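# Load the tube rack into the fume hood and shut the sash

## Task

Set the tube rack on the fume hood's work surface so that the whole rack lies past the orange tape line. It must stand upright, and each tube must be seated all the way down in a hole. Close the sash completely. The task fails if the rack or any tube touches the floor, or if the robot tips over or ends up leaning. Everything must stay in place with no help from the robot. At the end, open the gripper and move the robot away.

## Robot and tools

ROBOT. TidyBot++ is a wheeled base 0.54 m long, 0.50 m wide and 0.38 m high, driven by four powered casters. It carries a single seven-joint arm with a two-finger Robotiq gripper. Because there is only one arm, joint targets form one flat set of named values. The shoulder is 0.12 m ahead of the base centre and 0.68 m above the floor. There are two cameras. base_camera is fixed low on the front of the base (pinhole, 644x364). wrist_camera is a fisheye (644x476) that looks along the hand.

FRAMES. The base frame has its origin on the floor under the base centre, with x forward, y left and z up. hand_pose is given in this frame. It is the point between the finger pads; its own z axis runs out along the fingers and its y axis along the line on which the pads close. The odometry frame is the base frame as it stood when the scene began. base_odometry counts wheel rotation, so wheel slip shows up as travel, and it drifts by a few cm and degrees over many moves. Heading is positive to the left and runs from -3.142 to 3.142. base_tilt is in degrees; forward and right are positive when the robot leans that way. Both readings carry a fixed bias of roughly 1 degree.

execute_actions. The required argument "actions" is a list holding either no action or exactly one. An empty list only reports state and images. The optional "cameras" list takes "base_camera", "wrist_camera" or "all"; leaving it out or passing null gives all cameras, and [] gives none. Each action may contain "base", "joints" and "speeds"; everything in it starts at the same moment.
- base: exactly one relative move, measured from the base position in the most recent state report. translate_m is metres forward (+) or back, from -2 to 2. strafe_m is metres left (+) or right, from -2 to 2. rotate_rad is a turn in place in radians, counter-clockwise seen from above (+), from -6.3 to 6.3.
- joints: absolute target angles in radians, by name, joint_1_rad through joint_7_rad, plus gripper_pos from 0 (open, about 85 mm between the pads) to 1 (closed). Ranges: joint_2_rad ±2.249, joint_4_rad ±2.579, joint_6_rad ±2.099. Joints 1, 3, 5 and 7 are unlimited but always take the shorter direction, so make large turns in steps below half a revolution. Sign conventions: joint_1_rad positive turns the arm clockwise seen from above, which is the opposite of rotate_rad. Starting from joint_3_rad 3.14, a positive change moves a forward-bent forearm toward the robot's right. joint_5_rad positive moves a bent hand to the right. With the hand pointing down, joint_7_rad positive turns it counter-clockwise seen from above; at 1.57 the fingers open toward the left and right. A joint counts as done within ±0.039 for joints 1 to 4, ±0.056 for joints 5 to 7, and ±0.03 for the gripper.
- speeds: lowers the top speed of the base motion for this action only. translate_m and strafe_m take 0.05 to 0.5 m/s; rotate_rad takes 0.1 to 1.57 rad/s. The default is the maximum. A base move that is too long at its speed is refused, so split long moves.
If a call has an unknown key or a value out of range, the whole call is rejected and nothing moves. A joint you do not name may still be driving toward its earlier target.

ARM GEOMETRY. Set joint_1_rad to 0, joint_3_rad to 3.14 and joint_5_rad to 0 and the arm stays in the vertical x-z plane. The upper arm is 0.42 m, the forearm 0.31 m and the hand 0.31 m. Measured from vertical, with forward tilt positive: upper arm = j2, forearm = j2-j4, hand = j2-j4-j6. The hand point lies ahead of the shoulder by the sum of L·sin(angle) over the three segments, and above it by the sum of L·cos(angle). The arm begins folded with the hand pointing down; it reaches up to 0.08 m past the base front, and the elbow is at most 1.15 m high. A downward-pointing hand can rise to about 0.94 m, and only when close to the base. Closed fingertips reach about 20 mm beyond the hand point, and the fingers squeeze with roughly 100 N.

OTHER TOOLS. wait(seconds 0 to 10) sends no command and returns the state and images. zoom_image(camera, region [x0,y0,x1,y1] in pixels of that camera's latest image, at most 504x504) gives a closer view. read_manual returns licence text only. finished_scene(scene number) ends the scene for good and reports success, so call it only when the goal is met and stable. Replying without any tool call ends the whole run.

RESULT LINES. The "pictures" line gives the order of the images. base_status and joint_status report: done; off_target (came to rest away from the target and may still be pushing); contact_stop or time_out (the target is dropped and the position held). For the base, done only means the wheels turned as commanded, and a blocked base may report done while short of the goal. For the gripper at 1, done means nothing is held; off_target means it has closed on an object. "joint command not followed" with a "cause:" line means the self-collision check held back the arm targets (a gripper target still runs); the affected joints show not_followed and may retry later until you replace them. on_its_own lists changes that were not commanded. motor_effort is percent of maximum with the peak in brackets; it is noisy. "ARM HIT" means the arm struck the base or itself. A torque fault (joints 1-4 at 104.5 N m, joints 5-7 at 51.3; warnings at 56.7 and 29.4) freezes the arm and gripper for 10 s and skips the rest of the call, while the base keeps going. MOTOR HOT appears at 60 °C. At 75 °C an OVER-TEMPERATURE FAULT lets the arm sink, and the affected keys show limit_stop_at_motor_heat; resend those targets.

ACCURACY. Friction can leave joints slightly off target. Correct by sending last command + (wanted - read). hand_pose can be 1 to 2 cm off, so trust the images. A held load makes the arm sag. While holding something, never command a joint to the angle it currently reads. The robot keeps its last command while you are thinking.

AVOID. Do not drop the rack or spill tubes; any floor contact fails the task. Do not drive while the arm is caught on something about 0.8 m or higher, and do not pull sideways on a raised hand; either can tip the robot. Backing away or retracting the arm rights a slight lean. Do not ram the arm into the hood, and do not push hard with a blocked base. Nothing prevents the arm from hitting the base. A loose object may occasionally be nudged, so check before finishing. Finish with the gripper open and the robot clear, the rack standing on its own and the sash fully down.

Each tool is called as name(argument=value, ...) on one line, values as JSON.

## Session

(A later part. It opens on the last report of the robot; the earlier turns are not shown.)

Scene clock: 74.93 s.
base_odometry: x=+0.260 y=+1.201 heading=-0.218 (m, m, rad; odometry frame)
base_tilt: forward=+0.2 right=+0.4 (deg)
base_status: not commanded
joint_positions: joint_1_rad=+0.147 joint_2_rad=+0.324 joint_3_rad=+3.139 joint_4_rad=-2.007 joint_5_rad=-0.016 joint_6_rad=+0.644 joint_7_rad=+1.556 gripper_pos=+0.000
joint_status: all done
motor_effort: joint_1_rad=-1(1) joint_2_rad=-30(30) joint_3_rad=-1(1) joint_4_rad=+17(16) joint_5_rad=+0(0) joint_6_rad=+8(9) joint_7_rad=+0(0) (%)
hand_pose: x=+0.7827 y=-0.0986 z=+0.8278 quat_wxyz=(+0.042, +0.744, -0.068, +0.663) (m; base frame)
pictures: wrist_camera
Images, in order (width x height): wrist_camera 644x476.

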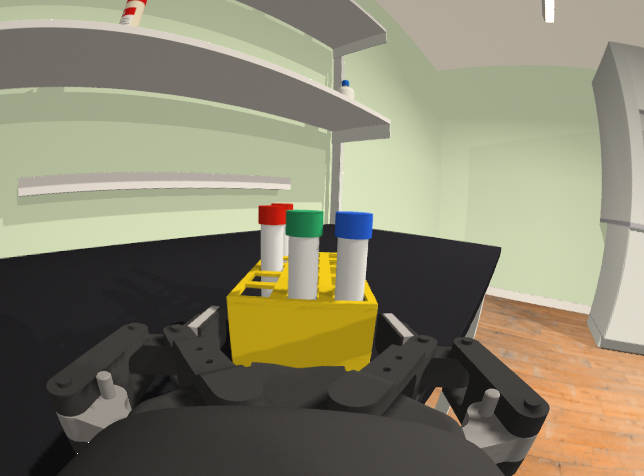

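execute_actions(actions=[{"joints":{"joint_2_rad":0.465,"joint_4_rad":-1.83,"joint_6_rad":0.55}}], cameras=["wrist_camera"])

Scene clock: 76.67 s.
base_odometry: x=+0.260 y=+1.201 heading=-0.218 (m, m, rad; odometry frame)
base_tilt: forward=+0.2 right=+0.4 (deg)
base_status: not commanded
joint_positions: joint_1_rad=+0.147 joint_2_rad=+0.446 joint_3_rad=+3.139 joint_4_rad=-1.840 joint_5_rad=-0.016 joint_6_rad=+0.575 joint_7_rad=+1.556 gripper_pos=+0.000
joint_status: all done
motor_effort: joint_1_rad=-1(1) joint_2_rad=-35(36) joint_3_rad=-1(2) joint_4_rad=+17(17) joint_5_rad=+0(0) joint_6_rad=+8(8) joint_7_rad=-1(0) (%)
hand_pose: x=+0.8383 y=-0.1066 z=+0.8119 quat_wxyz=(+0.041, +0.752, -0.069, +0.655) (m; base frame)
pictures: wrist_camera
Images, in order (width x height): wrist_camera 644x476.

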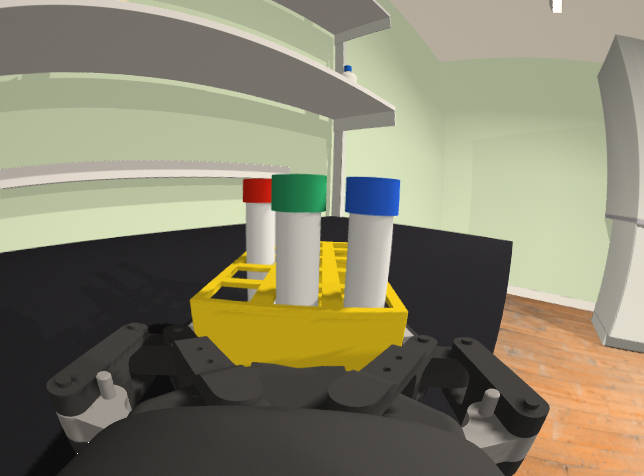

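execute_actions(actions=[{"joints":{"gripper_pos":1}}], cameras=[])

execute_actions(actions=[{"joints":{"joint_2_rad":0.36,"joint_6_rad":0.47}}], cameras=["wrist_camera"])

Scene clock: 78.27 s.
base_odometry: x=+0.260 y=+1.201 heading=-0.218 (m, m, rad; odometry frame)
base_tilt: forward=+0.2 right=+0.4 (deg)
base_status: not commanded
joint_positions: joint_1_rad=+0.147 joint_2_rad=+0.447 joint_3_rad=+3.139 joint_4_rad=-1.836 joint_5_rad=-0.016 joint_6_rad=+0.574 joint_7_rad=+1.556 gripper_pos=+0.058
joint_status: gripper_pos off_target (ended at +0.058, target +1.000)
motor_effort: joint_1_rad=-1(2) joint_2_rad=-35(37) joint_3_rad=-2(2) joint_4_rad=+17(18) joint_5_rad=+0(0) joint_6_rad=+8(9) joint_7_rad=+0(0) (%)
hand_pose: x=+0.8392 y=-0.1067 z=+0.8129 quat_wxyz=(+0.041, +0.751, -0.068, +0.655) (m; base frame)
pictures: none
No camera images: the call's "cameras" was empty. Leave "cameras" out to get every camera's image.

Scene clock: 79.23 s.
base_odometry: x=+0.260 y=+1.201 heading=-0.218 (m, m, rad; odometry frame)
base_tilt: forward=+0.2 right=+0.4 (deg)
base_status: not commanded
joint_positions: joint_1_rad=+0.147 joint_2_rad=+0.384 joint_3_rad=+3.139 joint_4_rad=-1.836 joint_5_rad=-0.016 joint_6_rad=+0.488 joint_7_rad=+1.556 gripper_pos=+0.058
joint_status: all done
motor_effort: joint_1_rad=-1(1) joint_2_rad=-35(36) joint_3_rad=-2(1) joint_4_rad=+19(19) joint_5_rad=+0(0) joint_6_rad=+9(9) joint_7_rad=+0(1) (%)
hand_pose: x=+0.8267 y=-0.1045 z=+0.8318 quat_wxyz=(+0.040, +0.759, -0.069, +0.647) (m; base frame)
pictures: wrist_camera
Images, in order (width x height): wrist_camera 644x476.

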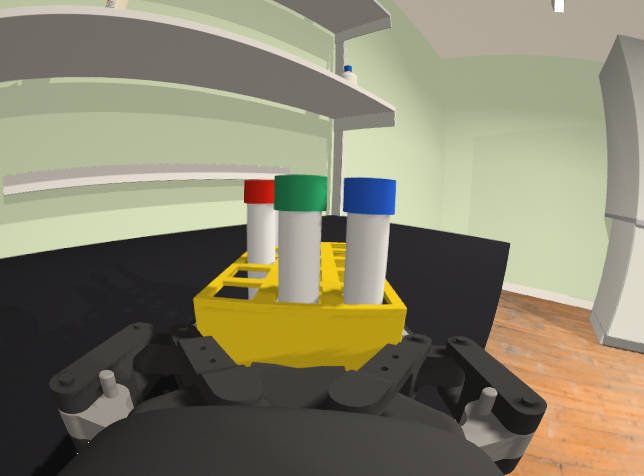

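execute_actions(actions=[{"joints":{"joint_2_rad":0.23,"joint_4_rad":-1.76,"joint_6_rad":0.3}}], cameras=[])

execute_actions(actions=[{"joints":{"joint_2_rad":0.1,"joint_4_rad":-1.69,"joint_6_rad":0.09}}], cameras=[])

execute_actions(actions=[{"joints":{"joint_1_rad":-0.015,"joint_2_rad":-0.04,"joint_4_rad":-1.61,"joint_6_rad":-0.11}}], cameras=[])

execute_actions(actions=[{"base":{"strafe_m":-0.3},"speeds":{"strafe_m":0.2}}], cameras=[])

execute_actions(actions=[{"base":{"rotate_rad":-1.02},"speeds":{"rotate_rad":0.5}}])

Scene clock: 81.50 s.
base_odometry: x=+0.260 y=+1.201 heading=-0.218 (m, m, rad; odometry frame)
base_tilt: forward=+0.2 right=+0.4 (deg)
base_status: not commanded
joint_positions: joint_1_rad=+0.147 joint_2_rad=+0.242 joint_3_rad=+3.139 joint_4_rad=-1.769 joint_5_rad=-0.016 joint_6_rad=+0.320 joint_7_rad=+1.556 gripper_pos=+0.058
joint_status: all done
motor_effort: joint_1_rad=-1(2) joint_2_rad=-32(38) joint_3_rad=-1(2) joint_4_rad=+21(20) joint_5_rad=+0(0) joint_6_rad=+9(9) joint_7_rad=+0(0) (%)
hand_pose: x=+0.8059 y=-0.1006 z=+0.9189 quat_wxyz=(+0.040, +0.745, -0.067, +0.662) (m; base frame)
pictures: none
No camera images: the call's "cameras" was empty. Leave "cameras" out to get every camera's image.

Scene clock: 82.60 s.
base_odometry: x=+0.260 y=+1.201 heading=-0.218 (m, m, rad; odometry frame)
base_tilt: forward=+0.2 right=+0.4 (deg)
base_status: not commanded
joint_positions: joint_1_rad=+0.147 joint_2_rad=+0.113 joint_3_rad=+3.139 joint_4_rad=-1.701 joint_5_rad=-0.016 joint_6_rad=+0.109 joint_7_rad=+1.556 gripper_pos=+0.058
joint_status: all done
motor_effort: joint_1_rad=-1(2) joint_2_rad=-28(35) joint_3_rad=-1(1) joint_4_rad=+22(23) joint_5_rad=+0(0) joint_6_rad=+9(9) joint_7_rad=-1(0) (%)
hand_pose: x=+0.7733 y=-0.0947 z=+0.9828 quat_wxyz=(+0.038, +0.750, -0.067, +0.657) (m; base frame)
pictures: none
No camera images: the call's "cameras" was empty. Leave "cameras" out to get every camera's image.

Scene clock: 83.80 s.
base_odometry: x=+0.260 y=+1.201 heading=-0.218 (m, m, rad; odometry frame)
base_tilt: forward=+0.2 right=+0.4 (deg)
base_status: not commanded
joint_positions: joint_1_rad=-0.011 joint_2_rad=-0.027 joint_3_rad=+3.139 joint_4_rad=-1.620 joint_5_rad=-0.016 joint_6_rad=-0.090 joint_7_rad=+1.556 gripper_pos=+0.058
joint_status: all done
motor_effort: joint_1_rad=-1(0) joint_2_rad=-23(30) joint_3_rad=-1(1) joint_4_rad=+22(22) joint_5_rad=+0(1) joint_6_rad=+9(8) joint_7_rad=+0(1) (%)
hand_pose: x=+0.7310 y=+0.0103 z=+1.0604 quat_wxyz=(-0.015, +0.746, -0.006, +0.666) (m; base frame)
pictures: none
No camera images: the call's "cameras" was empty. Leave "cameras" out to get every camera's image.

Scene clock: 86.07 s.
base_odometry: x=+0.196 y=+0.908 heading=-0.218 (m, m, rad; odometry frame)
base_tilt: forward=+0.2 right=+0.4 (deg)
base_status: done
joint_positions: joint_1_rad=-0.011 joint_2_rad=-0.027 joint_3_rad=+3.139 joint_4_rad=-1.620 joint_5_rad=-0.016 joint_6_rad=-0.093 joint_7_rad=+1.556 gripper_pos=+0.058
joint_status: not commanded
motor_effort: joint_1_rad=-2(1) joint_2_rad=-23(25) joint_3_rad=-1(2) joint_4_rad=+22(23) joint_5_rad=+0(0) joint_6_rad=+9(9) joint_7_rad=+0(0) (%)
hand_pose: x=+0.7309 y=+0.0105 z=+1.0596 quat_wxyz=(-0.015, +0.747, -0.006, +0.665) (m; base frame)
pictures: none
No camera images: the call's "cameras" was empty. Leave "cameras" out to get every camera's image.

Scene clock: 88.77 s.
base_odometry: x=+0.196 y=+0.908 heading=-1.238 (m, m, rad; odometry frame)
base_tilt: forward=+0.2 right=+0.4 (deg)
base_status: done
joint_positions: joint_1_rad=-0.012 joint_2_rad=-0.027 joint_3_rad=+3.140 joint_4_rad=-1.620 joint_5_rad=-0.016 joint_6_rad=-0.094 joint_7_rad=+1.556 gripper_pos=+0.058
joint_status: not commanded
motor_effort: joint_1_rad=-2(1) joint_2_rad=-23(25) joint_3_rad=-1(2) joint_4_rad=+22(23) joint_5_rad=+0(0) joint_6_rad=+9(9) joint_7_rad=+0(0) (%)
hand_pose: x=+0.7309 y=+0.0105 z=+1.0595 quat_wxyz=(-0.016, +0.747, -0.006, +0.665) (m; base frame)
pictures: base_camera, wrist_camera
Images, in order (width x height): base_camera 644x364, wrist_camera 644x476.

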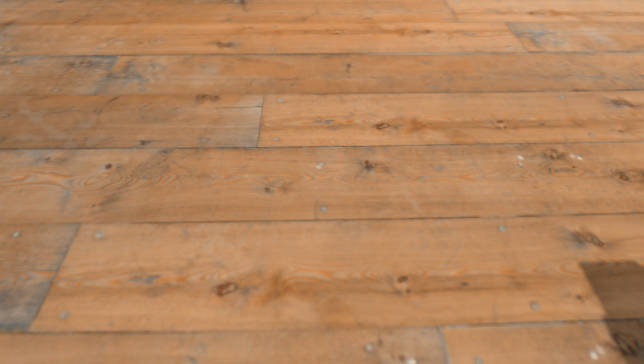

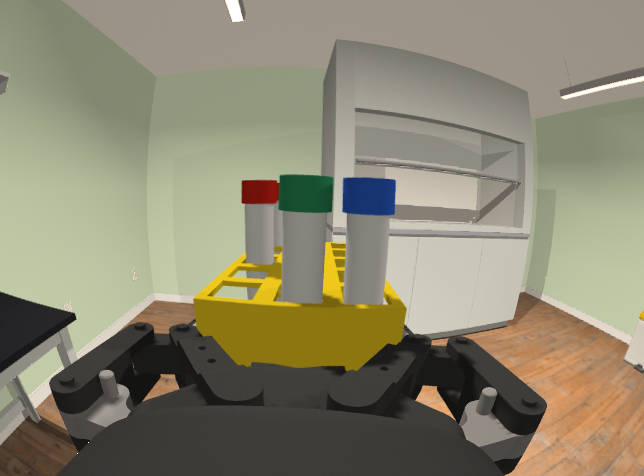

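execute_actions(actions=[{"base":{"rotate_rad":0.04}}], cameras=[])

execute_actions(actions=[{"base":{"strafe_m":-0.8},"speeds":{"strafe_m":0.3}}], cameras=[])

execute_actions(actions=[{"base":{"translate_m":1.35},"speeds":{"translate_m":0.35}}])

Scene clock: 90.07 s.
base_odometry: x=+0.196 y=+0.908 heading=-1.198 (m, m, rad; odometry frame)
base_tilt: forward=+0.2 right=+0.4 (deg)
base_status: done
joint_positions: joint_1_rad=-0.019 joint_2_rad=-0.027 joint_3_rad=+3.137 joint_4_rad=-1.620 joint_5_rad=-0.016 joint_6_rad=-0.094 joint_7_rad=+1.556 gripper_pos=+0.058
joint_status: not commanded
motor_effort: joint_1_rad=-2(4) joint_2_rad=-23(23) joint_3_rad=-1(4) joint_4_rad=+22(22) joint_5_rad=+0(0) joint_6_rad=+9(9) joint_7_rad=+0(0) (%)
hand_pose: x=+0.7307 y=+0.0162 z=+1.0595 quat_wxyz=(-0.019, +0.747, -0.002, +0.665) (m; base frame)
pictures: none
No camera images: the call's "cameras" was empty. Leave "cameras" out to get every camera's image.

Scene clock: 93.70 s.
base_odometry: x=-0.550 y=+0.617 heading=-1.198 (m, m, rad; odometry frame)
base_tilt: forward=+0.2 right=+0.4 (deg)
base_status: done
joint_positions: joint_1_rad=-0.018 joint_2_rad=-0.027 joint_3_rad=+3.137 joint_4_rad=-1.620 joint_5_rad=-0.016 joint_6_rad=-0.094 joint_7_rad=+1.556 gripper_pos=+0.058
joint_status: not commanded
motor_effort: joint_1_rad=-2(2) joint_2_rad=-23(24) joint_3_rad=-1(1) joint_4_rad=+23(22) joint_5_rad=+0(0) joint_6_rad=+9(9) joint_7_rad=-1(0) (%)
hand_pose: x=+0.7307 y=+0.0159 z=+1.0595 quat_wxyz=(-0.018, +0.747, -0.002, +0.665) (m; base frame)
pictures: none
No camera images: the call's "cameras" was empty. Leave "cameras" out to get every camera's image.

Scene clock: 98.63 s.
base_odometry: x=-0.059 y=-0.641 heading=-1.199 (m, m, rad; odometry frame)
base_tilt: forward=+0.2 right=+0.4 (deg)
base_status: done
joint_positions: joint_1_rad=-0.018 joint_2_rad=-0.028 joint_3_rad=+3.137 joint_4_rad=-1.620 joint_5_rad=-0.016 joint_6_rad=-0.095 joint_7_rad=+1.556 gripper_pos=+0.058
joint_status: not commanded
motor_effort: joint_1_rad=-1(0) joint_2_rad=-24(27) joint_3_rad=-1(0) joint_4_rad=+22(24) joint_5_rad=+0(1) joint_6_rad=+9(10) joint_7_rad=+0(0) (%)
hand_pose: x=+0.7306 y=+0.0159 z=+1.0595 quat_wxyz=(-0.018, +0.747, -0.002, +0.665) (m; base frame)
pictures: base_camera, wrist_camera
Images, in order (width x height): base_camera 644x364, wrist_camera 644x476.

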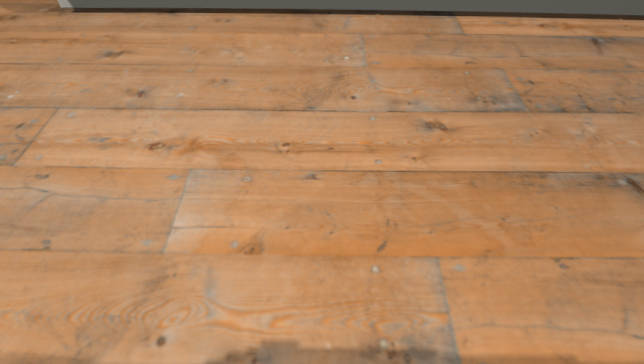

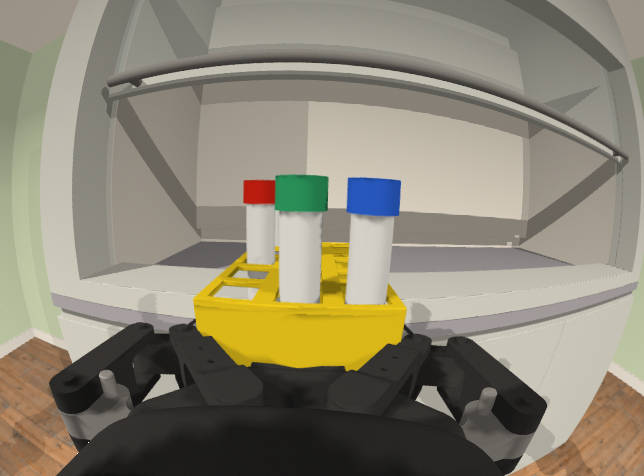

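execute_actions(actions=[{"base":{"translate_m":0.63},"speeds":{"translate_m":0.2}}])

execute_actions(actions=[{"joints":{"joint_4_rad":-1.79,"joint_6_rad":0.085}}], cameras=["wrist_camera"])

Scene clock: 103.27 s.
base_odometry: x=+0.170 y=-1.228 heading=-1.199 (m, m, rad; odometry frame)
base_tilt: forward=+0.2 right=+0.4 (deg)
base_status: done
joint_positions: joint_1_rad=-0.018 joint_2_rad=-0.029 joint_3_rad=+3.137 joint_4_rad=-1.620 joint_5_rad=-0.016 joint_6_rad=-0.095 joint_7_rad=+1.556 gripper_pos=+0.058
joint_status: not commanded
motor_effort: joint_1_rad=-2(1) joint_2_rad=-23(27) joint_3_rad=-1(0) joint_4_rad=+23(23) joint_5_rad=+0(0) joint_6_rad=+8(9) joint_7_rad=+0(0) (%)
hand_pose: x=+0.7301 y=+0.0159 z=+1.0603 quat_wxyz=(-0.018, +0.747, -0.002, +0.665) (m; base frame)
pictures: base_camera, wrist_camera
Images, in order (width x height): base_camera 644x364, wrist_camera 644x476.

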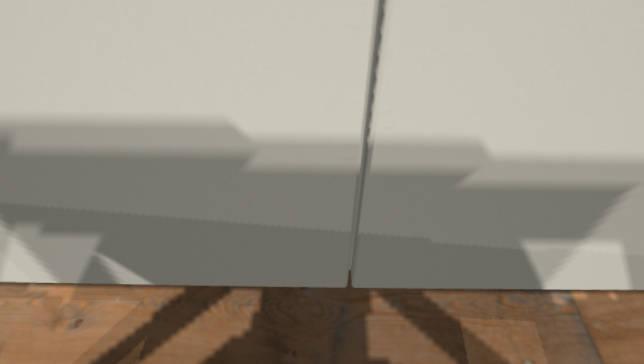

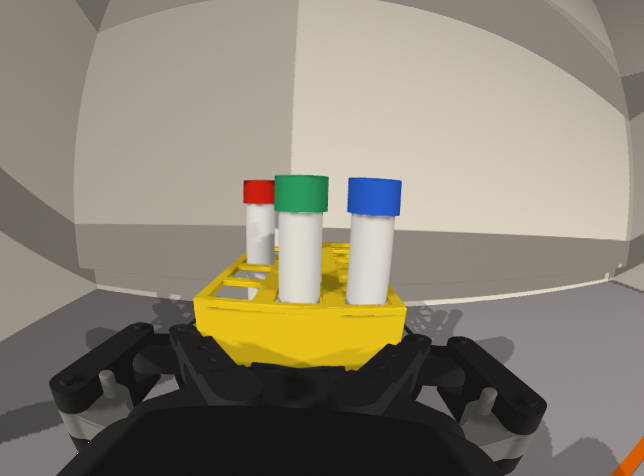

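Scene clock: 104.43 s.
base_odometry: x=+0.170 y=-1.228 heading=-1.199 (m, m, rad; odometry frame)
base_tilt: forward=+0.2 right=+0.4 (deg)
base_status: not commanded
joint_positions: joint_1_rad=-0.018 joint_2_rad=-0.029 joint_3_rad=+3.137 joint_4_rad=-1.791 joint_5_rad=-0.016 joint_6_rad=+0.053 joint_7_rad=+1.556 gripper_pos=+0.058
joint_status: all done
motor_effort: joint_1_rad=-1(1) joint_2_rad=-23(24) joint_3_rad=-1(1) joint_4_rad=+22(23) joint_5_rad=-1(1) joint_6_rad=+9(9) joint_7_rad=+0(0) (%)
hand_pose: x=+0.7235 y=+0.0150 z=+0.9996 quat_wxyz=(-0.017, +0.754, -0.003, +0.656) (m; base frame)
pictures: wrist_camera
Images, in order (width x height): wrist_camera 644x476.

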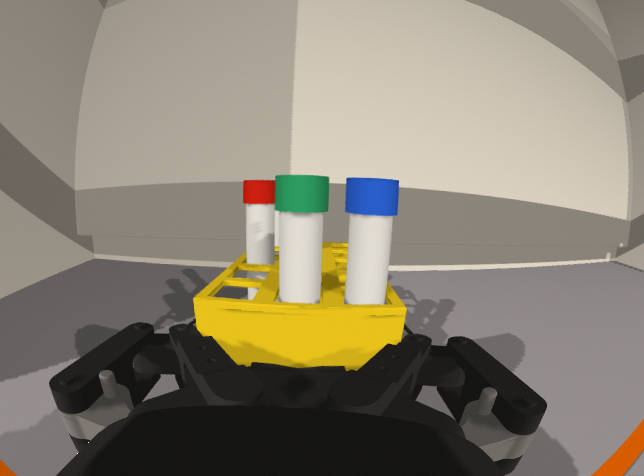

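Tape is about under the camera; good.

execute_actions(actions=[{"joints":{"joint_4_rad":-1.87,"joint_6_rad":0.165}}], cameras=[])

execute_actions(actions=[{"joints":{"joint_4_rad":-1.94,"joint_6_rad":0.235}}], cameras=["wrist_camera"])

Scene clock: 105.90 s.
base_odometry: x=+0.170 y=-1.228 heading=-1.199 (m, m, rad; odometry frame)
base_tilt: forward=+0.2 right=+0.4 (deg)
base_status: not commanded
joint_positions: joint_1_rad=-0.018 joint_2_rad=-0.029 joint_3_rad=+3.137 joint_4_rad=-1.861 joint_5_rad=-0.016 joint_6_rad=+0.140 joint_7_rad=+1.556 gripper_pos=+0.060
joint_status: all done
motor_effort: joint_1_rad=-2(2) joint_2_rad=-21(23) joint_3_rad=-1(1) joint_4_rad=+20(23) joint_5_rad=+0(0) joint_6_rad=+8(9) joint_7_rad=+0(0) (%)
hand_pose: x=+0.7191 y=+0.0144 z=+0.9836 quat_wxyz=(-0.017, +0.749, -0.004, +0.663) (m; base frame)
pictures: none
No camera images: the call's "cameras" was empty. Leave "cameras" out to get every camera's image.

Scene clock: 106.70 s.
base_odometry: x=+0.170 y=-1.228 heading=-1.199 (m, m, rad; odometry frame)
base_tilt: forward=+0.2 right=+0.4 (deg)
base_status: not commanded
joint_positions: joint_1_rad=-0.018 joint_2_rad=-0.037 joint_3_rad=+3.137 joint_4_rad=-1.890 joint_5_rad=-0.016 joint_6_rad=+0.226 joint_7_rad=+1.556 gripper_pos=+0.060
joint_status: joint_4_rad off_target (ended at -1.890, target -1.940); the others done
motor_effort: joint_1_rad=-1(1) joint_2_rad=-17(21) joint_3_rad=-1(1) joint_4_rad=+13(20) joint_5_rad=-1(0) joint_6_rad=+6(8) joint_7_rad=+0(0) (%)
hand_pose: x=+0.7159 y=+0.0140 z=+0.9973 quat_wxyz=(-0.017, +0.727, -0.004, +0.687) (m; base frame)
pictures: wrist_camera
Images, in order (width x height): wrist_camera 644x476.

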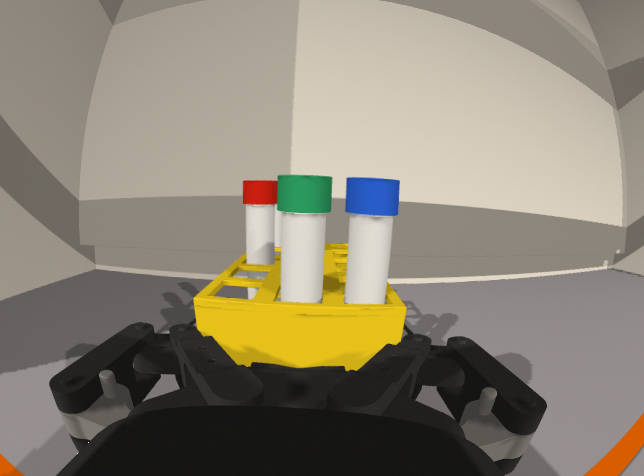

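execute_actions(actions=[{"joints":{"joint_4_rad":-1.83,"joint_6_rad":0.02}}], cameras=["wrist_camera"])

Scene clock: 107.97 s.
base_odometry: x=+0.170 y=-1.228 heading=-1.199 (m, m, rad; odometry frame)
base_tilt: forward=+0.2 right=+0.4 (deg)
base_status: not commanded
joint_positions: joint_1_rad=-0.018 joint_2_rad=-0.037 joint_3_rad=+3.137 joint_4_rad=-1.831 joint_5_rad=-0.016 joint_6_rad=+0.053 joint_7_rad=+1.556 gripper_pos=+0.060
joint_status: all done
motor_effort: joint_1_rad=-2(2) joint_2_rad=-20(22) joint_3_rad=-1(1) joint_4_rad=+19(21) joint_5_rad=+0(0) joint_6_rad=+6(9) joint_7_rad=+0(0) (%)
hand_pose: x=+0.7165 y=+0.0148 z=+0.9804 quat_wxyz=(-0.017, +0.764, -0.003, +0.644) (m; base frame)
pictures: wrist_camera
Images, in order (width x height): wrist_camera 644x476.

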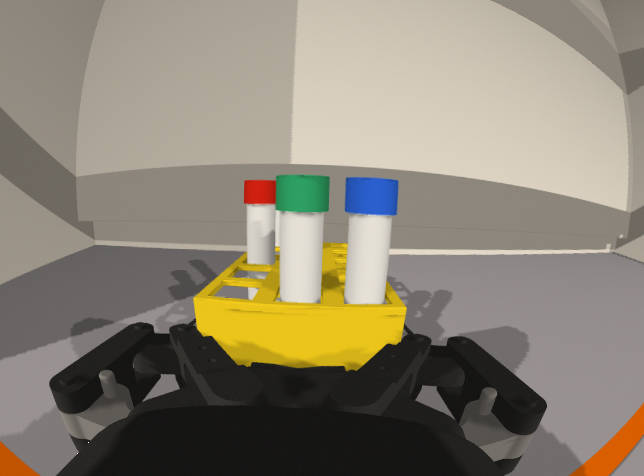

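Far end touches. Release.

execute_actions(actions=[{"joints":{"gripper_pos":0,"joint_6_rad":0.06}}], cameras=[])

execute_actions(actions=[{"base":{"translate_m":-0.1},"speeds":{"translate_m":0.1}}], cameras=["wrist_camera"])

execute_actions(actions=[{"base":{"translate_m":-0.3},"joints":{"joint_4_rad":-1.7,"joint_6_rad":0.0}}])

zoom_image(camera="wrist_camera", region=[240,190,380,320])

Scene clock: 109.70 s.
base_odometry: x=+0.170 y=-1.228 heading=-1.199 (m, m, rad; odometry frame)
base_tilt: forward=+0.2 right=+0.4 (deg)
base_status: not commanded
joint_positions: joint_1_rad=-0.018 joint_2_rad=-0.037 joint_3_rad=+3.137 joint_4_rad=-1.831 joint_5_rad=-0.016 joint_6_rad=+0.053 joint_7_rad=+1.556 gripper_pos=+0.000
joint_status: all done
motor_effort: joint_1_rad=-1(2) joint_2_rad=-21(22) joint_3_rad=-1(1) joint_4_rad=+20(21) joint_5_rad=+0(0) joint_6_rad=+8(8) joint_7_rad=+0(0) (%)
hand_pose: x=+0.7165 y=+0.0148 z=+0.9804 quat_wxyz=(-0.017, +0.764, -0.003, +0.644) (m; base frame)
pictures: none
No camera images: the call's "cameras" was empty. Leave "cameras" out to get every camera's image.

Scene clock: 111.23 s.
base_odometry: x=+0.134 y=-1.135 heading=-1.199 (m, m, rad; odometry frame)
base_tilt: forward=+0.2 right=+0.4 (deg)
base_status: done
joint_positions: joint_1_rad=-0.018 joint_2_rad=-0.041 joint_3_rad=+3.137 joint_4_rad=-1.811 joint_5_rad=-0.016 joint_6_rad=+0.057 joint_7_rad=+1.556 gripper_pos=+0.000
joint_status: not commanded
motor_effort: joint_1_rad=-1(1) joint_2_rad=-18(25) joint_3_rad=-1(1) joint_4_rad=+18(21) joint_5_rad=+0(0) joint_6_rad=+6(8) joint_7_rad=+0(0) (%)
hand_pose: x=+0.7179 y=+0.0148 z=+0.9958 quat_wxyz=(-0.017, +0.756, -0.003, +0.655) (m; base frame)
pictures: wrist_camera
Images, in order (width x height): wrist_camera 644x476.

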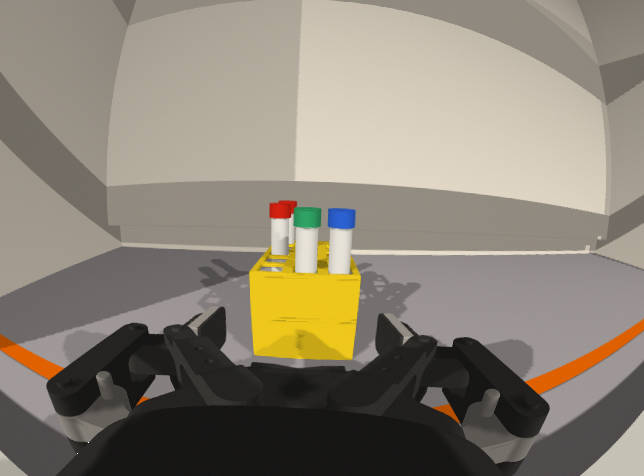

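Scene clock: 113.23 s.
base_odometry: x=+0.025 y=-0.855 heading=-1.199 (m, m, rad; odometry frame)
base_tilt: forward=+0.2 right=+0.4 (deg)
base_status: done
joint_positions: joint_1_rad=-0.018 joint_2_rad=-0.042 joint_3_rad=+3.137 joint_4_rad=-1.703 joint_5_rad=-0.016 joint_6_rad=+0.024 joint_7_rad=+1.556 gripper_pos=+0.000
joint_status: all done
motor_effort: joint_1_rad=-1(0) joint_2_rad=-20(25) joint_3_rad=-1(0) joint_4_rad=+21(23) joint_5_rad=+0(0) joint_6_rad=+8(9) joint_7_rad=+0(0) (%)
hand_pose: x=+0.7248 y=+0.0152 z=+1.0534 quat_wxyz=(-0.018, +0.730, -0.003, +0.683) (m; base frame)
pictures: base_camera, wrist_camera
Images, in order (width x height): base_camera 644x364, wrist_camera 644x476.

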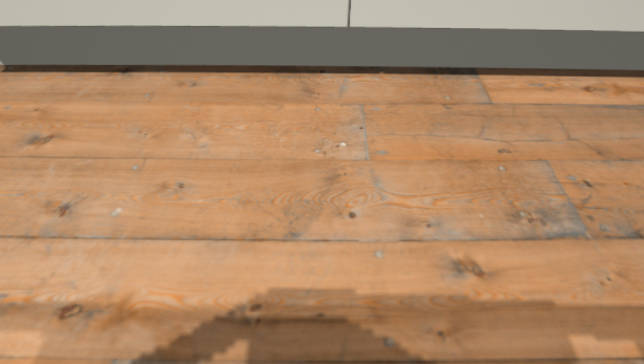

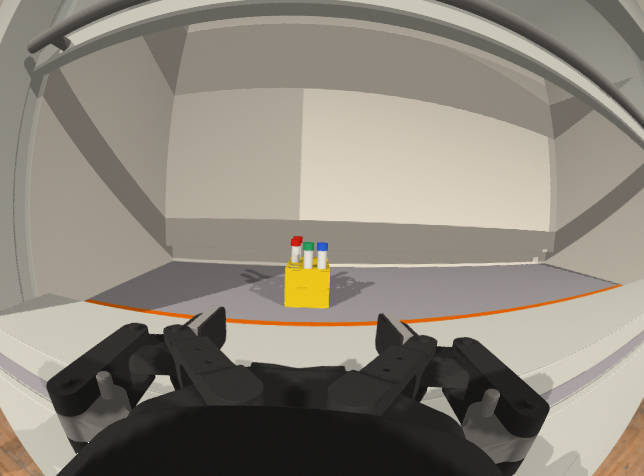

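Region (240, 190, 380, 320) of wrist_camera's 644x476 image, scaled by 3.600; it fills the top 468 rows of this view, and the rest is white.

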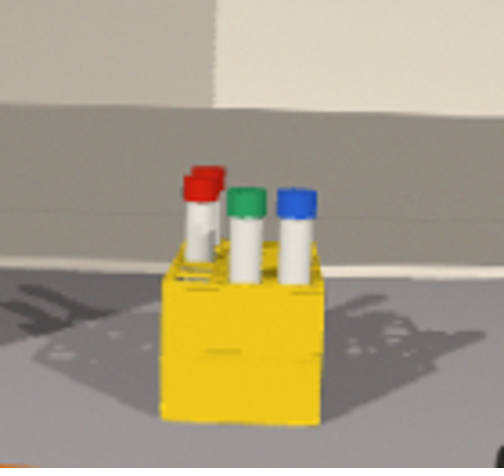

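execute_actions(actions=[{"joints":{"joint_1_rad":0.0,"joint_2_rad":0.195,"joint_4_rad":-0.67,"joint_6_rad":-0.47,"joint_7_rad":0,"gripper_pos":0.1}}], cameras=["wrist_camera"])

execute_actions(actions=[{"base":{"translate_m":0.09},"speeds":{"translate_m":0.08}}])

Scene clock: 116.33 s.
base_odometry: x=+0.025 y=-0.855 heading=-1.199 (m, m, rad; odometry frame)
base_tilt: forward=+0.2 right=+0.4 (deg)
base_status: not commanded
joint_positions: joint_1_rad=-0.018 joint_2_rad=+0.168 joint_3_rad=+3.137 joint_4_rad=-0.678 joint_5_rad=-0.016 joint_6_rad=-0.443 joint_7_rad=+0.030 gripper_pos=+0.100
joint_status: all done
motor_effort: joint_1_rad=-1(2) joint_2_rad=-25(25) joint_3_rad=-1(1) joint_4_rad=+17(21) joint_5_rad=+0(0) joint_6_rad=+8(8) joint_7_rad=+1(1) (%)
hand_pose: x=+0.7233 y=+0.0167 z=+1.3915 quat_wxyz=(-0.569, +0.435, -0.415, +0.561) (m; base frame)
pictures: wrist_camera
Images, in order (width x height): wrist_camera 644x476.

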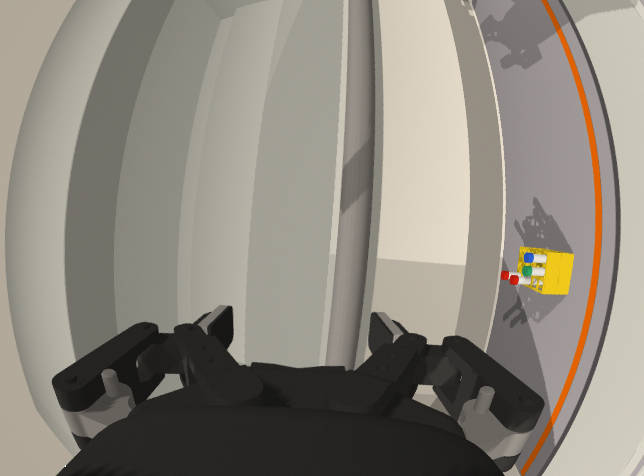

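Scene clock: 117.97 s.
base_odometry: x=+0.057 y=-0.939 heading=-1.199 (m, m, rad; odometry frame)
base_tilt: forward=+0.2 right=+0.4 (deg)
base_status: done
joint_positions: joint_1_rad=-0.018 joint_2_rad=+0.182 joint_3_rad=+3.137 joint_4_rad=-0.677 joint_5_rad=-0.016 joint_6_rad=-0.445 joint_7_rad=+0.030 gripper_pos=+0.100
joint_status: not commanded
motor_effort: joint_1_rad=-2(1) joint_2_rad=-26(28) joint_3_rad=-2(1) joint_4_rad=+17(18) joint_5_rad=+0(0) joint_6_rad=+8(8) joint_7_rad=+0(0) (%)
hand_pose: x=+0.7330 y=+0.0168 z=+1.3831 quat_wxyz=(-0.566, +0.439, -0.419, +0.558) (m; base frame)
pictures: base_camera, wrist_camera
Images, in order (width x height): base_camera 644x364, wrist_camera 644x476.

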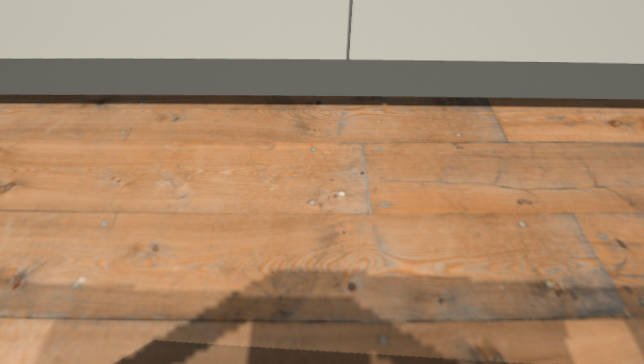

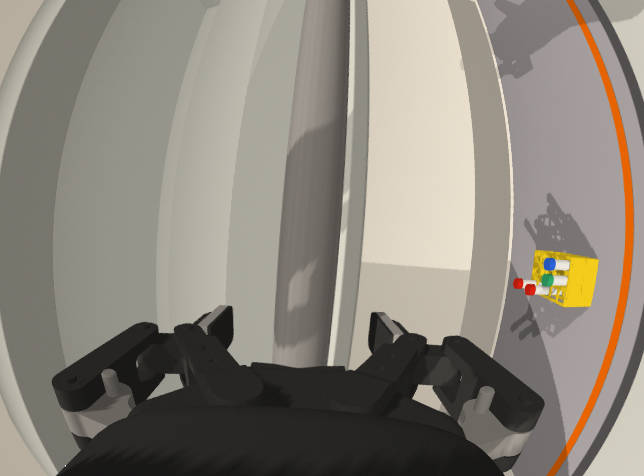

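execute_actions(actions=[{"base":{"translate_m":0.012},"joints":{"gripper_pos":0.55,"joint_2_rad":0.08,"joint_4_rad":-0.99,"joint_6_rad":-0.44}}], cameras=[])

execute_actions(actions=[{"joints":{"joint_2_rad":0.02,"joint_4_rad":-1.25,"joint_6_rad":-0.33}}], cameras=["wrist_camera"])

execute_actions(actions=[{"joints":{"joint_2_rad":0.0,"joint_4_rad":-1.5,"joint_6_rad":-0.12}}], cameras=[])

execute_actions(actions=[{"joints":{"joint_4_rad":-1.75,"joint_6_rad":0.11}}], cameras=[])

execute_actions(actions=[{"joints":{"joint_2_rad":0.03,"joint_4_rad":-1.9,"joint_6_rad":0.24}}], cameras=["wrist_camera"])

Scene clock: 120.33 s.
base_odometry: x=+0.062 y=-0.950 heading=-1.199 (m, m, rad; odometry frame)
base_tilt: forward=+0.2 right=+0.4 (deg)
base_status: done
joint_positions: joint_1_rad=-0.017 joint_2_rad=+0.034 joint_3_rad=+3.137 joint_4_rad=-0.904 joint_5_rad=-0.016 joint_6_rad=-0.386 joint_7_rad=+0.027 gripper_pos=+0.549
joint_status: joint_2_rad off_target (ended at +0.034, target +0.080); joint_4_rad off_target (ended at -0.904, target -0.990); the others done
motor_effort: joint_1_rad=-1(1) joint_2_rad=-8(27) joint_3_rad=-1(2) joint_4_rad=+5(17) joint_5_rad=+1(1) joint_6_rad=-3(8) joint_7_rad=+0(1) (%)
hand_pose: x=+0.6886 y=+0.0157 z=+1.3639 quat_wxyz=(-0.562, +0.444, -0.426, +0.553) (m; base frame)
pictures: none
No camera images: the call's "cameras" was empty. Leave "cameras" out to get every camera's image.

Scene clock: 122.03 s.
base_odometry: x=+0.062 y=-0.950 heading=-1.199 (m, m, rad; odometry frame)
base_tilt: forward=+0.2 right=+0.4 (deg)
base_status: not commanded
joint_positions: joint_1_rad=-0.017 joint_2_rad=+0.032 joint_3_rad=+3.137 joint_4_rad=-1.255 joint_5_rad=-0.016 joint_6_rad=-0.328 joint_7_rad=+0.027 gripper_pos=+0.550
joint_status: all done
motor_effort: joint_1_rad=-1(1) joint_2_rad=-23(31) joint_3_rad=-1(0) joint_4_rad=+21(24) joint_5_rad=+0(0) joint_6_rad=+9(9) joint_7_rad=+0(1) (%)
hand_pose: x=+0.7450 y=+0.0165 z=+1.1764 quat_wxyz=(-0.493, +0.521, -0.501, +0.485) (m; base frame)
pictures: wrist_camera
Images, in order (width x height): wrist_camera 644x476.

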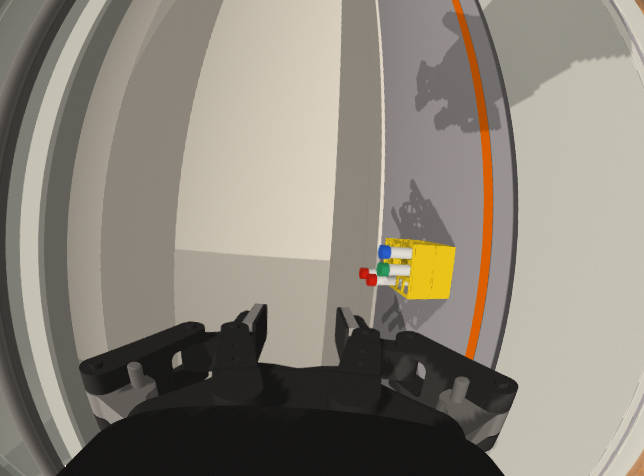

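Scene clock: 123.33 s.
base_odometry: x=+0.062 y=-0.950 heading=-1.199 (m, m, rad; odometry frame)
base_tilt: forward=+0.2 right=+0.4 (deg)
base_status: not commanded
joint_positions: joint_1_rad=-0.017 joint_2_rad=+0.025 joint_3_rad=+3.137 joint_4_rad=-1.494 joint_5_rad=-0.016 joint_6_rad=-0.146 joint_7_rad=+0.027 gripper_pos=+0.550
joint_status: all done
motor_effort: joint_1_rad=-1(2) joint_2_rad=-24(26) joint_3_rad=-1(1) joint_4_rad=+21(23) joint_5_rad=+0(0) joint_6_rad=+8(9) joint_7_rad=+0(0) (%)
hand_pose: x=+0.7532 y=+0.0159 z=+1.0892 quat_wxyz=(-0.479, +0.532, -0.514, +0.473) (m; base frame)
pictures: none
No camera images: the call's "cameras" was empty. Leave "cameras" out to get every camera's image.

Scene clock: 124.63 s.
base_odometry: x=+0.062 y=-0.950 heading=-1.199 (m, m, rad; odometry frame)
base_tilt: forward=+0.2 right=+0.4 (deg)
base_status: not commanded
joint_positions: joint_1_rad=-0.017 joint_2_rad=+0.007 joint_3_rad=+3.137 joint_4_rad=-1.717 joint_5_rad=-0.016 joint_6_rad=+0.103 joint_7_rad=+0.027 gripper_pos=+0.550
joint_status: all done
motor_effort: joint_1_rad=-1(1) joint_2_rad=-19(24) joint_3_rad=-1(1) joint_4_rad=+17(21) joint_5_rad=+0(1) joint_6_rad=+6(8) joint_7_rad=+0(0) (%)
hand_pose: x=+0.7434 y=+0.0144 z=+1.0389 quat_wxyz=(-0.490, +0.520, -0.504, +0.485) (m; base frame)
pictures: none
No camera images: the call's "cameras" was empty. Leave "cameras" out to get every camera's image.

Scene clock: 125.70 s.
base_odometry: x=+0.062 y=-0.950 heading=-1.199 (m, m, rad; odometry frame)
base_tilt: forward=+0.2 right=+0.4 (deg)
base_status: not commanded
joint_positions: joint_1_rad=-0.017 joint_2_rad=-0.007 joint_3_rad=+3.137 joint_4_rad=-1.809 joint_5_rad=-0.016 joint_6_rad=+0.281 joint_7_rad=+0.027 gripper_pos=+0.550
joint_status: joint_4_rad off_target (ended at -1.809, target -1.900); the others done
motor_effort: joint_1_rad=-1(0) joint_2_rad=-10(19) joint_3_rad=-1(0) joint_4_rad=+6(18) joint_5_rad=+1(0) joint_6_rad=-2(6) joint_7_rad=+0(0) (%)
hand_pose: x=+0.7330 y=+0.0133 z=+1.0460 quat_wxyz=(-0.514, +0.494, -0.480, +0.511) (m; base frame)
pictures: wrist_camera
Images, in order (width x height): wrist_camera 644x476.

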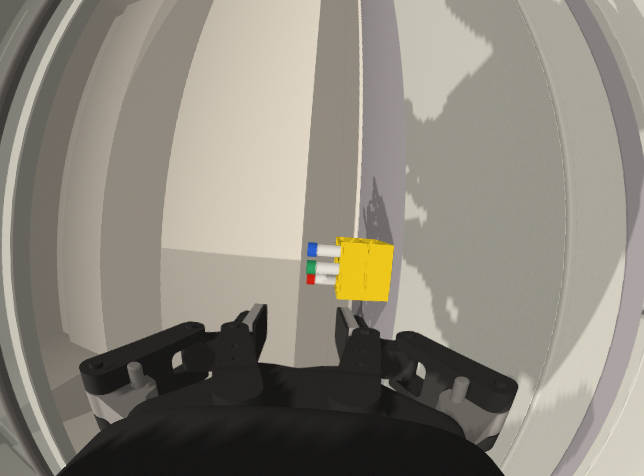

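execute_actions(actions=[{"base":{"translate_m":-0.13},"joints":{"joint_4_rad":-1.6,"joint_6_rad":0.05}}], cameras=[])

execute_actions(actions=[{"joints":{"joint_2_rad":0.21,"joint_4_rad":-0.67,"joint_6_rad":-0.47,"gripper_pos":0.1}}], cameras=[])

execute_actions(actions=[{"base":{"translate_m":0.135},"speeds":{"translate_m":0.1}}], cameras=["wrist_camera"])

execute_actions(actions=[{"joints":{"gripper_pos":1}}], cameras=["wrist_camera"])

Scene clock: 127.90 s.
base_odometry: x=+0.015 y=-0.829 heading=-1.199 (m, m, rad; odometry frame)
base_tilt: forward=+0.2 right=+0.4 (deg)
base_status: done
joint_positions: joint_1_rad=-0.015 joint_2_rad=+0.020 joint_3_rad=+3.137 joint_4_rad=-1.605 joint_5_rad=-0.016 joint_6_rad=+0.076 joint_7_rad=+0.027 gripper_pos=+0.550
joint_status: all done
motor_effort: joint_1_rad=-1(1) joint_2_rad=-23(25) joint_3_rad=-1(0) joint_4_rad=+21(23) joint_5_rad=+0(1) joint_6_rad=+8(9) joint_7_rad=+0(0) (%)
hand_pose: x=+0.7525 y=+0.0138 z=+1.0922 quat_wxyz=(-0.508, +0.502, -0.487, +0.503) (m; base frame)
pictures: none
No camera images: the call's "cameras" was empty. Leave "cameras" out to get every camera's image.

Scene clock: 130.10 s.
base_odometry: x=+0.015 y=-0.829 heading=-1.199 (m, m, rad; odometry frame)
base_tilt: forward=+0.2 right=+0.4 (deg)
base_status: not commanded
joint_positions: joint_1_rad=-0.015 joint_2_rad=+0.183 joint_3_rad=+3.137 joint_4_rad=-0.679 joint_5_rad=-0.016 joint_6_rad=-0.444 joint_7_rad=+0.027 gripper_pos=+0.100
joint_status: all done
motor_effort: joint_1_rad=-1(2) joint_2_rad=-26(26) joint_3_rad=-1(1) joint_4_rad=+18(22) joint_5_rad=+0(0) joint_6_rad=+7(9) joint_7_rad=+0(0) (%)
hand_pose: x=+0.7342 y=+0.0153 z=+1.3821 quat_wxyz=(-0.566, +0.438, -0.421, +0.558) (m; base frame)
pictures: none
No camera images: the call's "cameras" was empty. Leave "cameras" out to get every camera's image.

Scene clock: 132.03 s.
base_odometry: x=+0.064 y=-0.955 heading=-1.199 (m, m, rad; odometry frame)
base_tilt: forward=+0.2 right=+0.4 (deg)
base_status: done
joint_positions: joint_1_rad=-0.014 joint_2_rad=+0.182 joint_3_rad=+3.137 joint_4_rad=-0.674 joint_5_rad=-0.016 joint_6_rad=-0.457 joint_7_rad=+0.027 gripper_pos=+0.100
joint_status: not commanded
motor_effort: joint_1_rad=-1(3) joint_2_rad=-21(28) joint_3_rad=-1(1) joint_4_rad=+17(18) joint_5_rad=+0(1) joint_6_rad=+8(12) joint_7_rad=+0(0) (%)
hand_pose: x=+0.7333 y=+0.0148 z=+1.3811 quat_wxyz=(-0.564, +0.440, -0.423, +0.557) (m; base frame)
pictures: wrist_camera
Images, in order (width x height): wrist_camera 644x476.

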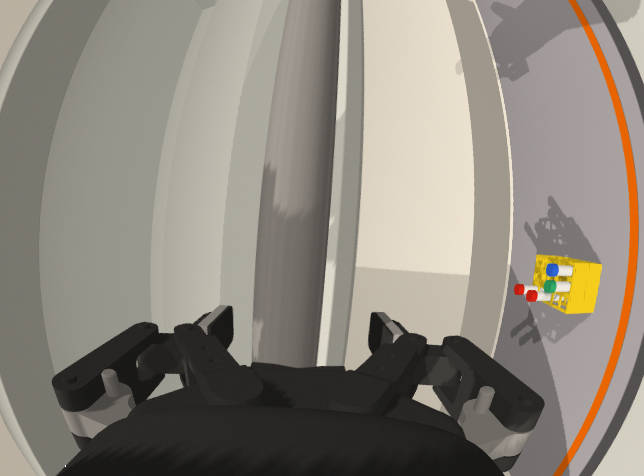

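Scene clock: 133.07 s.
base_odometry: x=+0.064 y=-0.955 heading=-1.199 (m, m, rad; odometry frame)
base_tilt: forward=+0.2 right=+0.4 (deg)
base_status: not commanded
joint_positions: joint_1_rad=-0.013 joint_2_rad=+0.169 joint_3_rad=+3.137 joint_4_rad=-0.669 joint_5_rad=-0.018 joint_6_rad=-0.507 joint_7_rad=+0.007 gripper_pos=+0.544
joint_status: gripper_pos off_target (ended at +0.544, target +1.000)
motor_effort: joint_1_rad=+0(1) joint_2_rad=-18(21) joint_3_rad=+0(1) joint_4_rad=+16(22) joint_5_rad=+3(4) joint_6_rad=+17(18) joint_7_rad=+3(5) (%)
hand_pose: x=+0.7270 y=+0.0145 z=+1.3762 quat_wxyz=(-0.562, +0.445, -0.436, +0.544) (m; base frame)
pictures: wrist_camera
Images, in order (width x height): wrist_camera 644x476.

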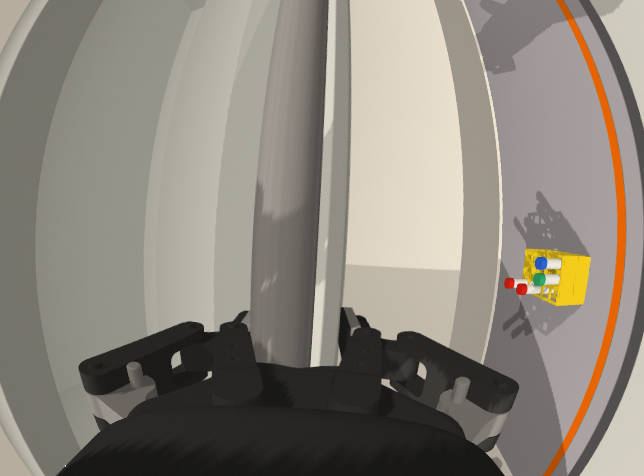

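execute_actions(actions=[{"joints":{"joint_2_rad":0.17,"joint_4_rad":-0.95,"joint_6_rad":-0.42}}], cameras=[])

execute_actions(actions=[{"joints":{"joint_2_rad":0.1,"joint_4_rad":-1.2,"joint_6_rad":-0.27}}], cameras=["wrist_camera"])

Scene clock: 135.43 s.
base_odometry: x=+0.064 y=-0.955 heading=-1.199 (m, m, rad; odometry frame)
base_tilt: forward=+0.2 right=+0.4 (deg)
base_status: not commanded
joint_positions: joint_1_rad=-0.013 joint_2_rad=+0.090 joint_3_rad=+3.137 joint_4_rad=-0.873 joint_5_rad=-0.019 joint_6_rad=-0.398 joint_7_rad=+0.004 gripper_pos=+0.598
joint_status: joint_2_rad off_target (ended at +0.090, target +0.170); joint_4_rad off_target (ended at -0.873, target -0.950); the others done
on_its_own: gripper_pos moved +0.054 toward your old target +1.000
motor_effort: joint_1_rad=+1(2) joint_2_rad=-3(17) joint_3_rad=+1(2) joint_4_rad=+6(16) joint_5_rad=+2(4) joint_6_rad=+4(16) joint_7_rad=+1(5) (%)
hand_pose: x=+0.7190 y=+0.0143 z=+1.3452 quat_wxyz=(-0.560, +0.448, -0.442, +0.539) (m; base frame)
pictures: none
No camera images: the call's "cameras" was empty. Leave "cameras" out to get every camera's image.

Scene clock: 136.90 s.
base_odometry: x=+0.064 y=-0.955 heading=-1.199 (m, m, rad; odometry frame)
base_tilt: forward=+0.2 right=+0.4 (deg)
base_status: not commanded
joint_positions: joint_1_rad=-0.013 joint_2_rad=+0.012 joint_3_rad=+3.137 joint_4_rad=-1.143 joint_5_rad=-0.019 joint_6_rad=-0.255 joint_7_rad=+0.004 gripper_pos=+0.624
joint_status: joint_2_rad off_target (ended at +0.012, target +0.100); joint_4_rad off_target (ended at -1.143, target -1.200); the others done
motor_effort: joint_1_rad=+1(3) joint_2_rad=+0(6) joint_3_rad=+2(3) joint_4_rad=+11(11) joint_5_rad=+1(3) joint_6_rad=+6(6) joint_7_rad=+1(3) (%)
hand_pose: x=+0.7190 y=+0.0138 z=+1.2789 quat_wxyz=(-0.548, +0.461, -0.456, +0.528) (m; base frame)
pictures: wrist_camera
Images, in order (width x height): wrist_camera 644x476.

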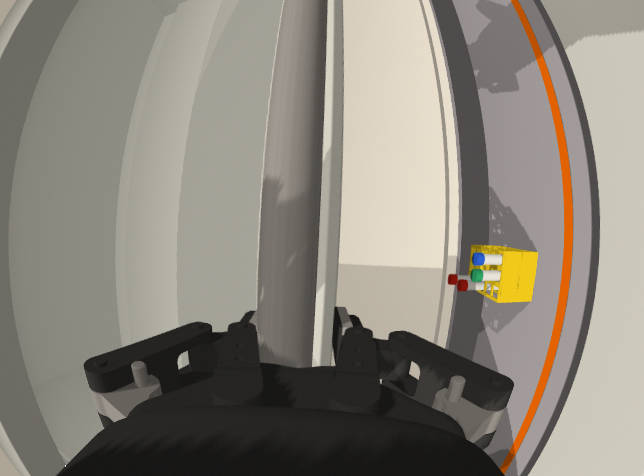

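execute_actions(actions=[{"joints":{"joint_2_rad":0.03,"joint_4_rad":-1.45,"joint_6_rad":-0.08}}], cameras=[])

execute_actions(actions=[{"joints":{"joint_2_rad":0.0,"joint_4_rad":-1.7,"joint_6_rad":0.1}}], cameras=["wrist_camera"])

Scene clock: 138.90 s.
base_odometry: x=+0.064 y=-0.955 heading=-1.199 (m, m, rad; odometry frame)
base_tilt: forward=+0.2 right=+0.4 (deg)
base_status: not commanded
joint_positions: joint_1_rad=-0.013 joint_2_rad=-0.040 joint_3_rad=+3.136 joint_4_rad=-1.405 joint_5_rad=-0.019 joint_6_rad=-0.077 joint_7_rad=+0.004 gripper_pos=+0.640
joint_status: joint_2_rad off_target (ended at -0.040, target +0.030); joint_4_rad off_target (ended at -1.405, target -1.450); the others done
motor_effort: joint_1_rad=+3(4) joint_2_rad=-3(6) joint_3_rad=+3(4) joint_4_rad=+14(14) joint_5_rad=+0(2) joint_6_rad=+5(6) joint_7_rad=+0(1) (%)
hand_pose: x=+0.7184 y=+0.0134 z=+1.2064 quat_wxyz=(-0.540, +0.468, -0.465, +0.522) (m; base frame)
pictures: none
No camera images: the call's "cameras" was empty. Leave "cameras" out to get every camera's image.

Scene clock: 140.57 s.
base_odometry: x=+0.064 y=-0.955 heading=-1.199 (m, m, rad; odometry frame)
base_tilt: forward=+0.2 right=+0.4 (deg)
base_status: not commanded
joint_positions: joint_1_rad=-0.013 joint_2_rad=-0.061 joint_3_rad=+3.135 joint_4_rad=-1.658 joint_5_rad=-0.019 joint_6_rad=+0.109 joint_7_rad=+0.004 gripper_pos=+0.663
joint_status: joint_2_rad off_target (ended at -0.061, target +0.000); joint_4_rad off_target (ended at -1.658, target -1.700); the others done
motor_effort: joint_1_rad=+3(4) joint_2_rad=-4(4) joint_3_rad=+3(4) joint_4_rad=+15(15) joint_5_rad=+0(1) joint_6_rad=+5(6) joint_7_rad=+0(1) (%)
hand_pose: x=+0.7176 y=+0.0131 z=+1.1191 quat_wxyz=(-0.529, +0.480, -0.478, +0.512) (m; base frame)
pictures: wrist_camera
Images, in order (width x height): wrist_camera 644x476.

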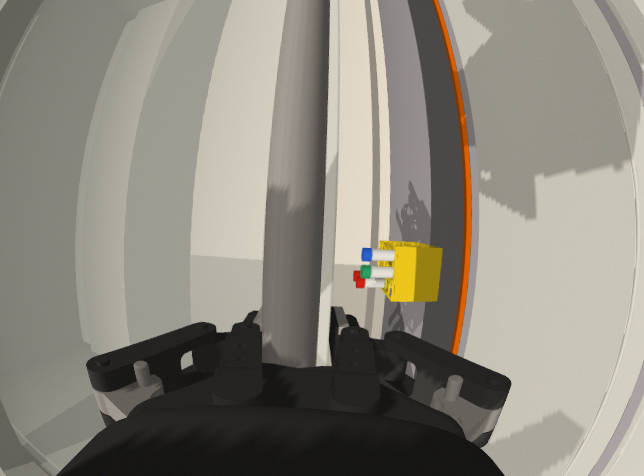

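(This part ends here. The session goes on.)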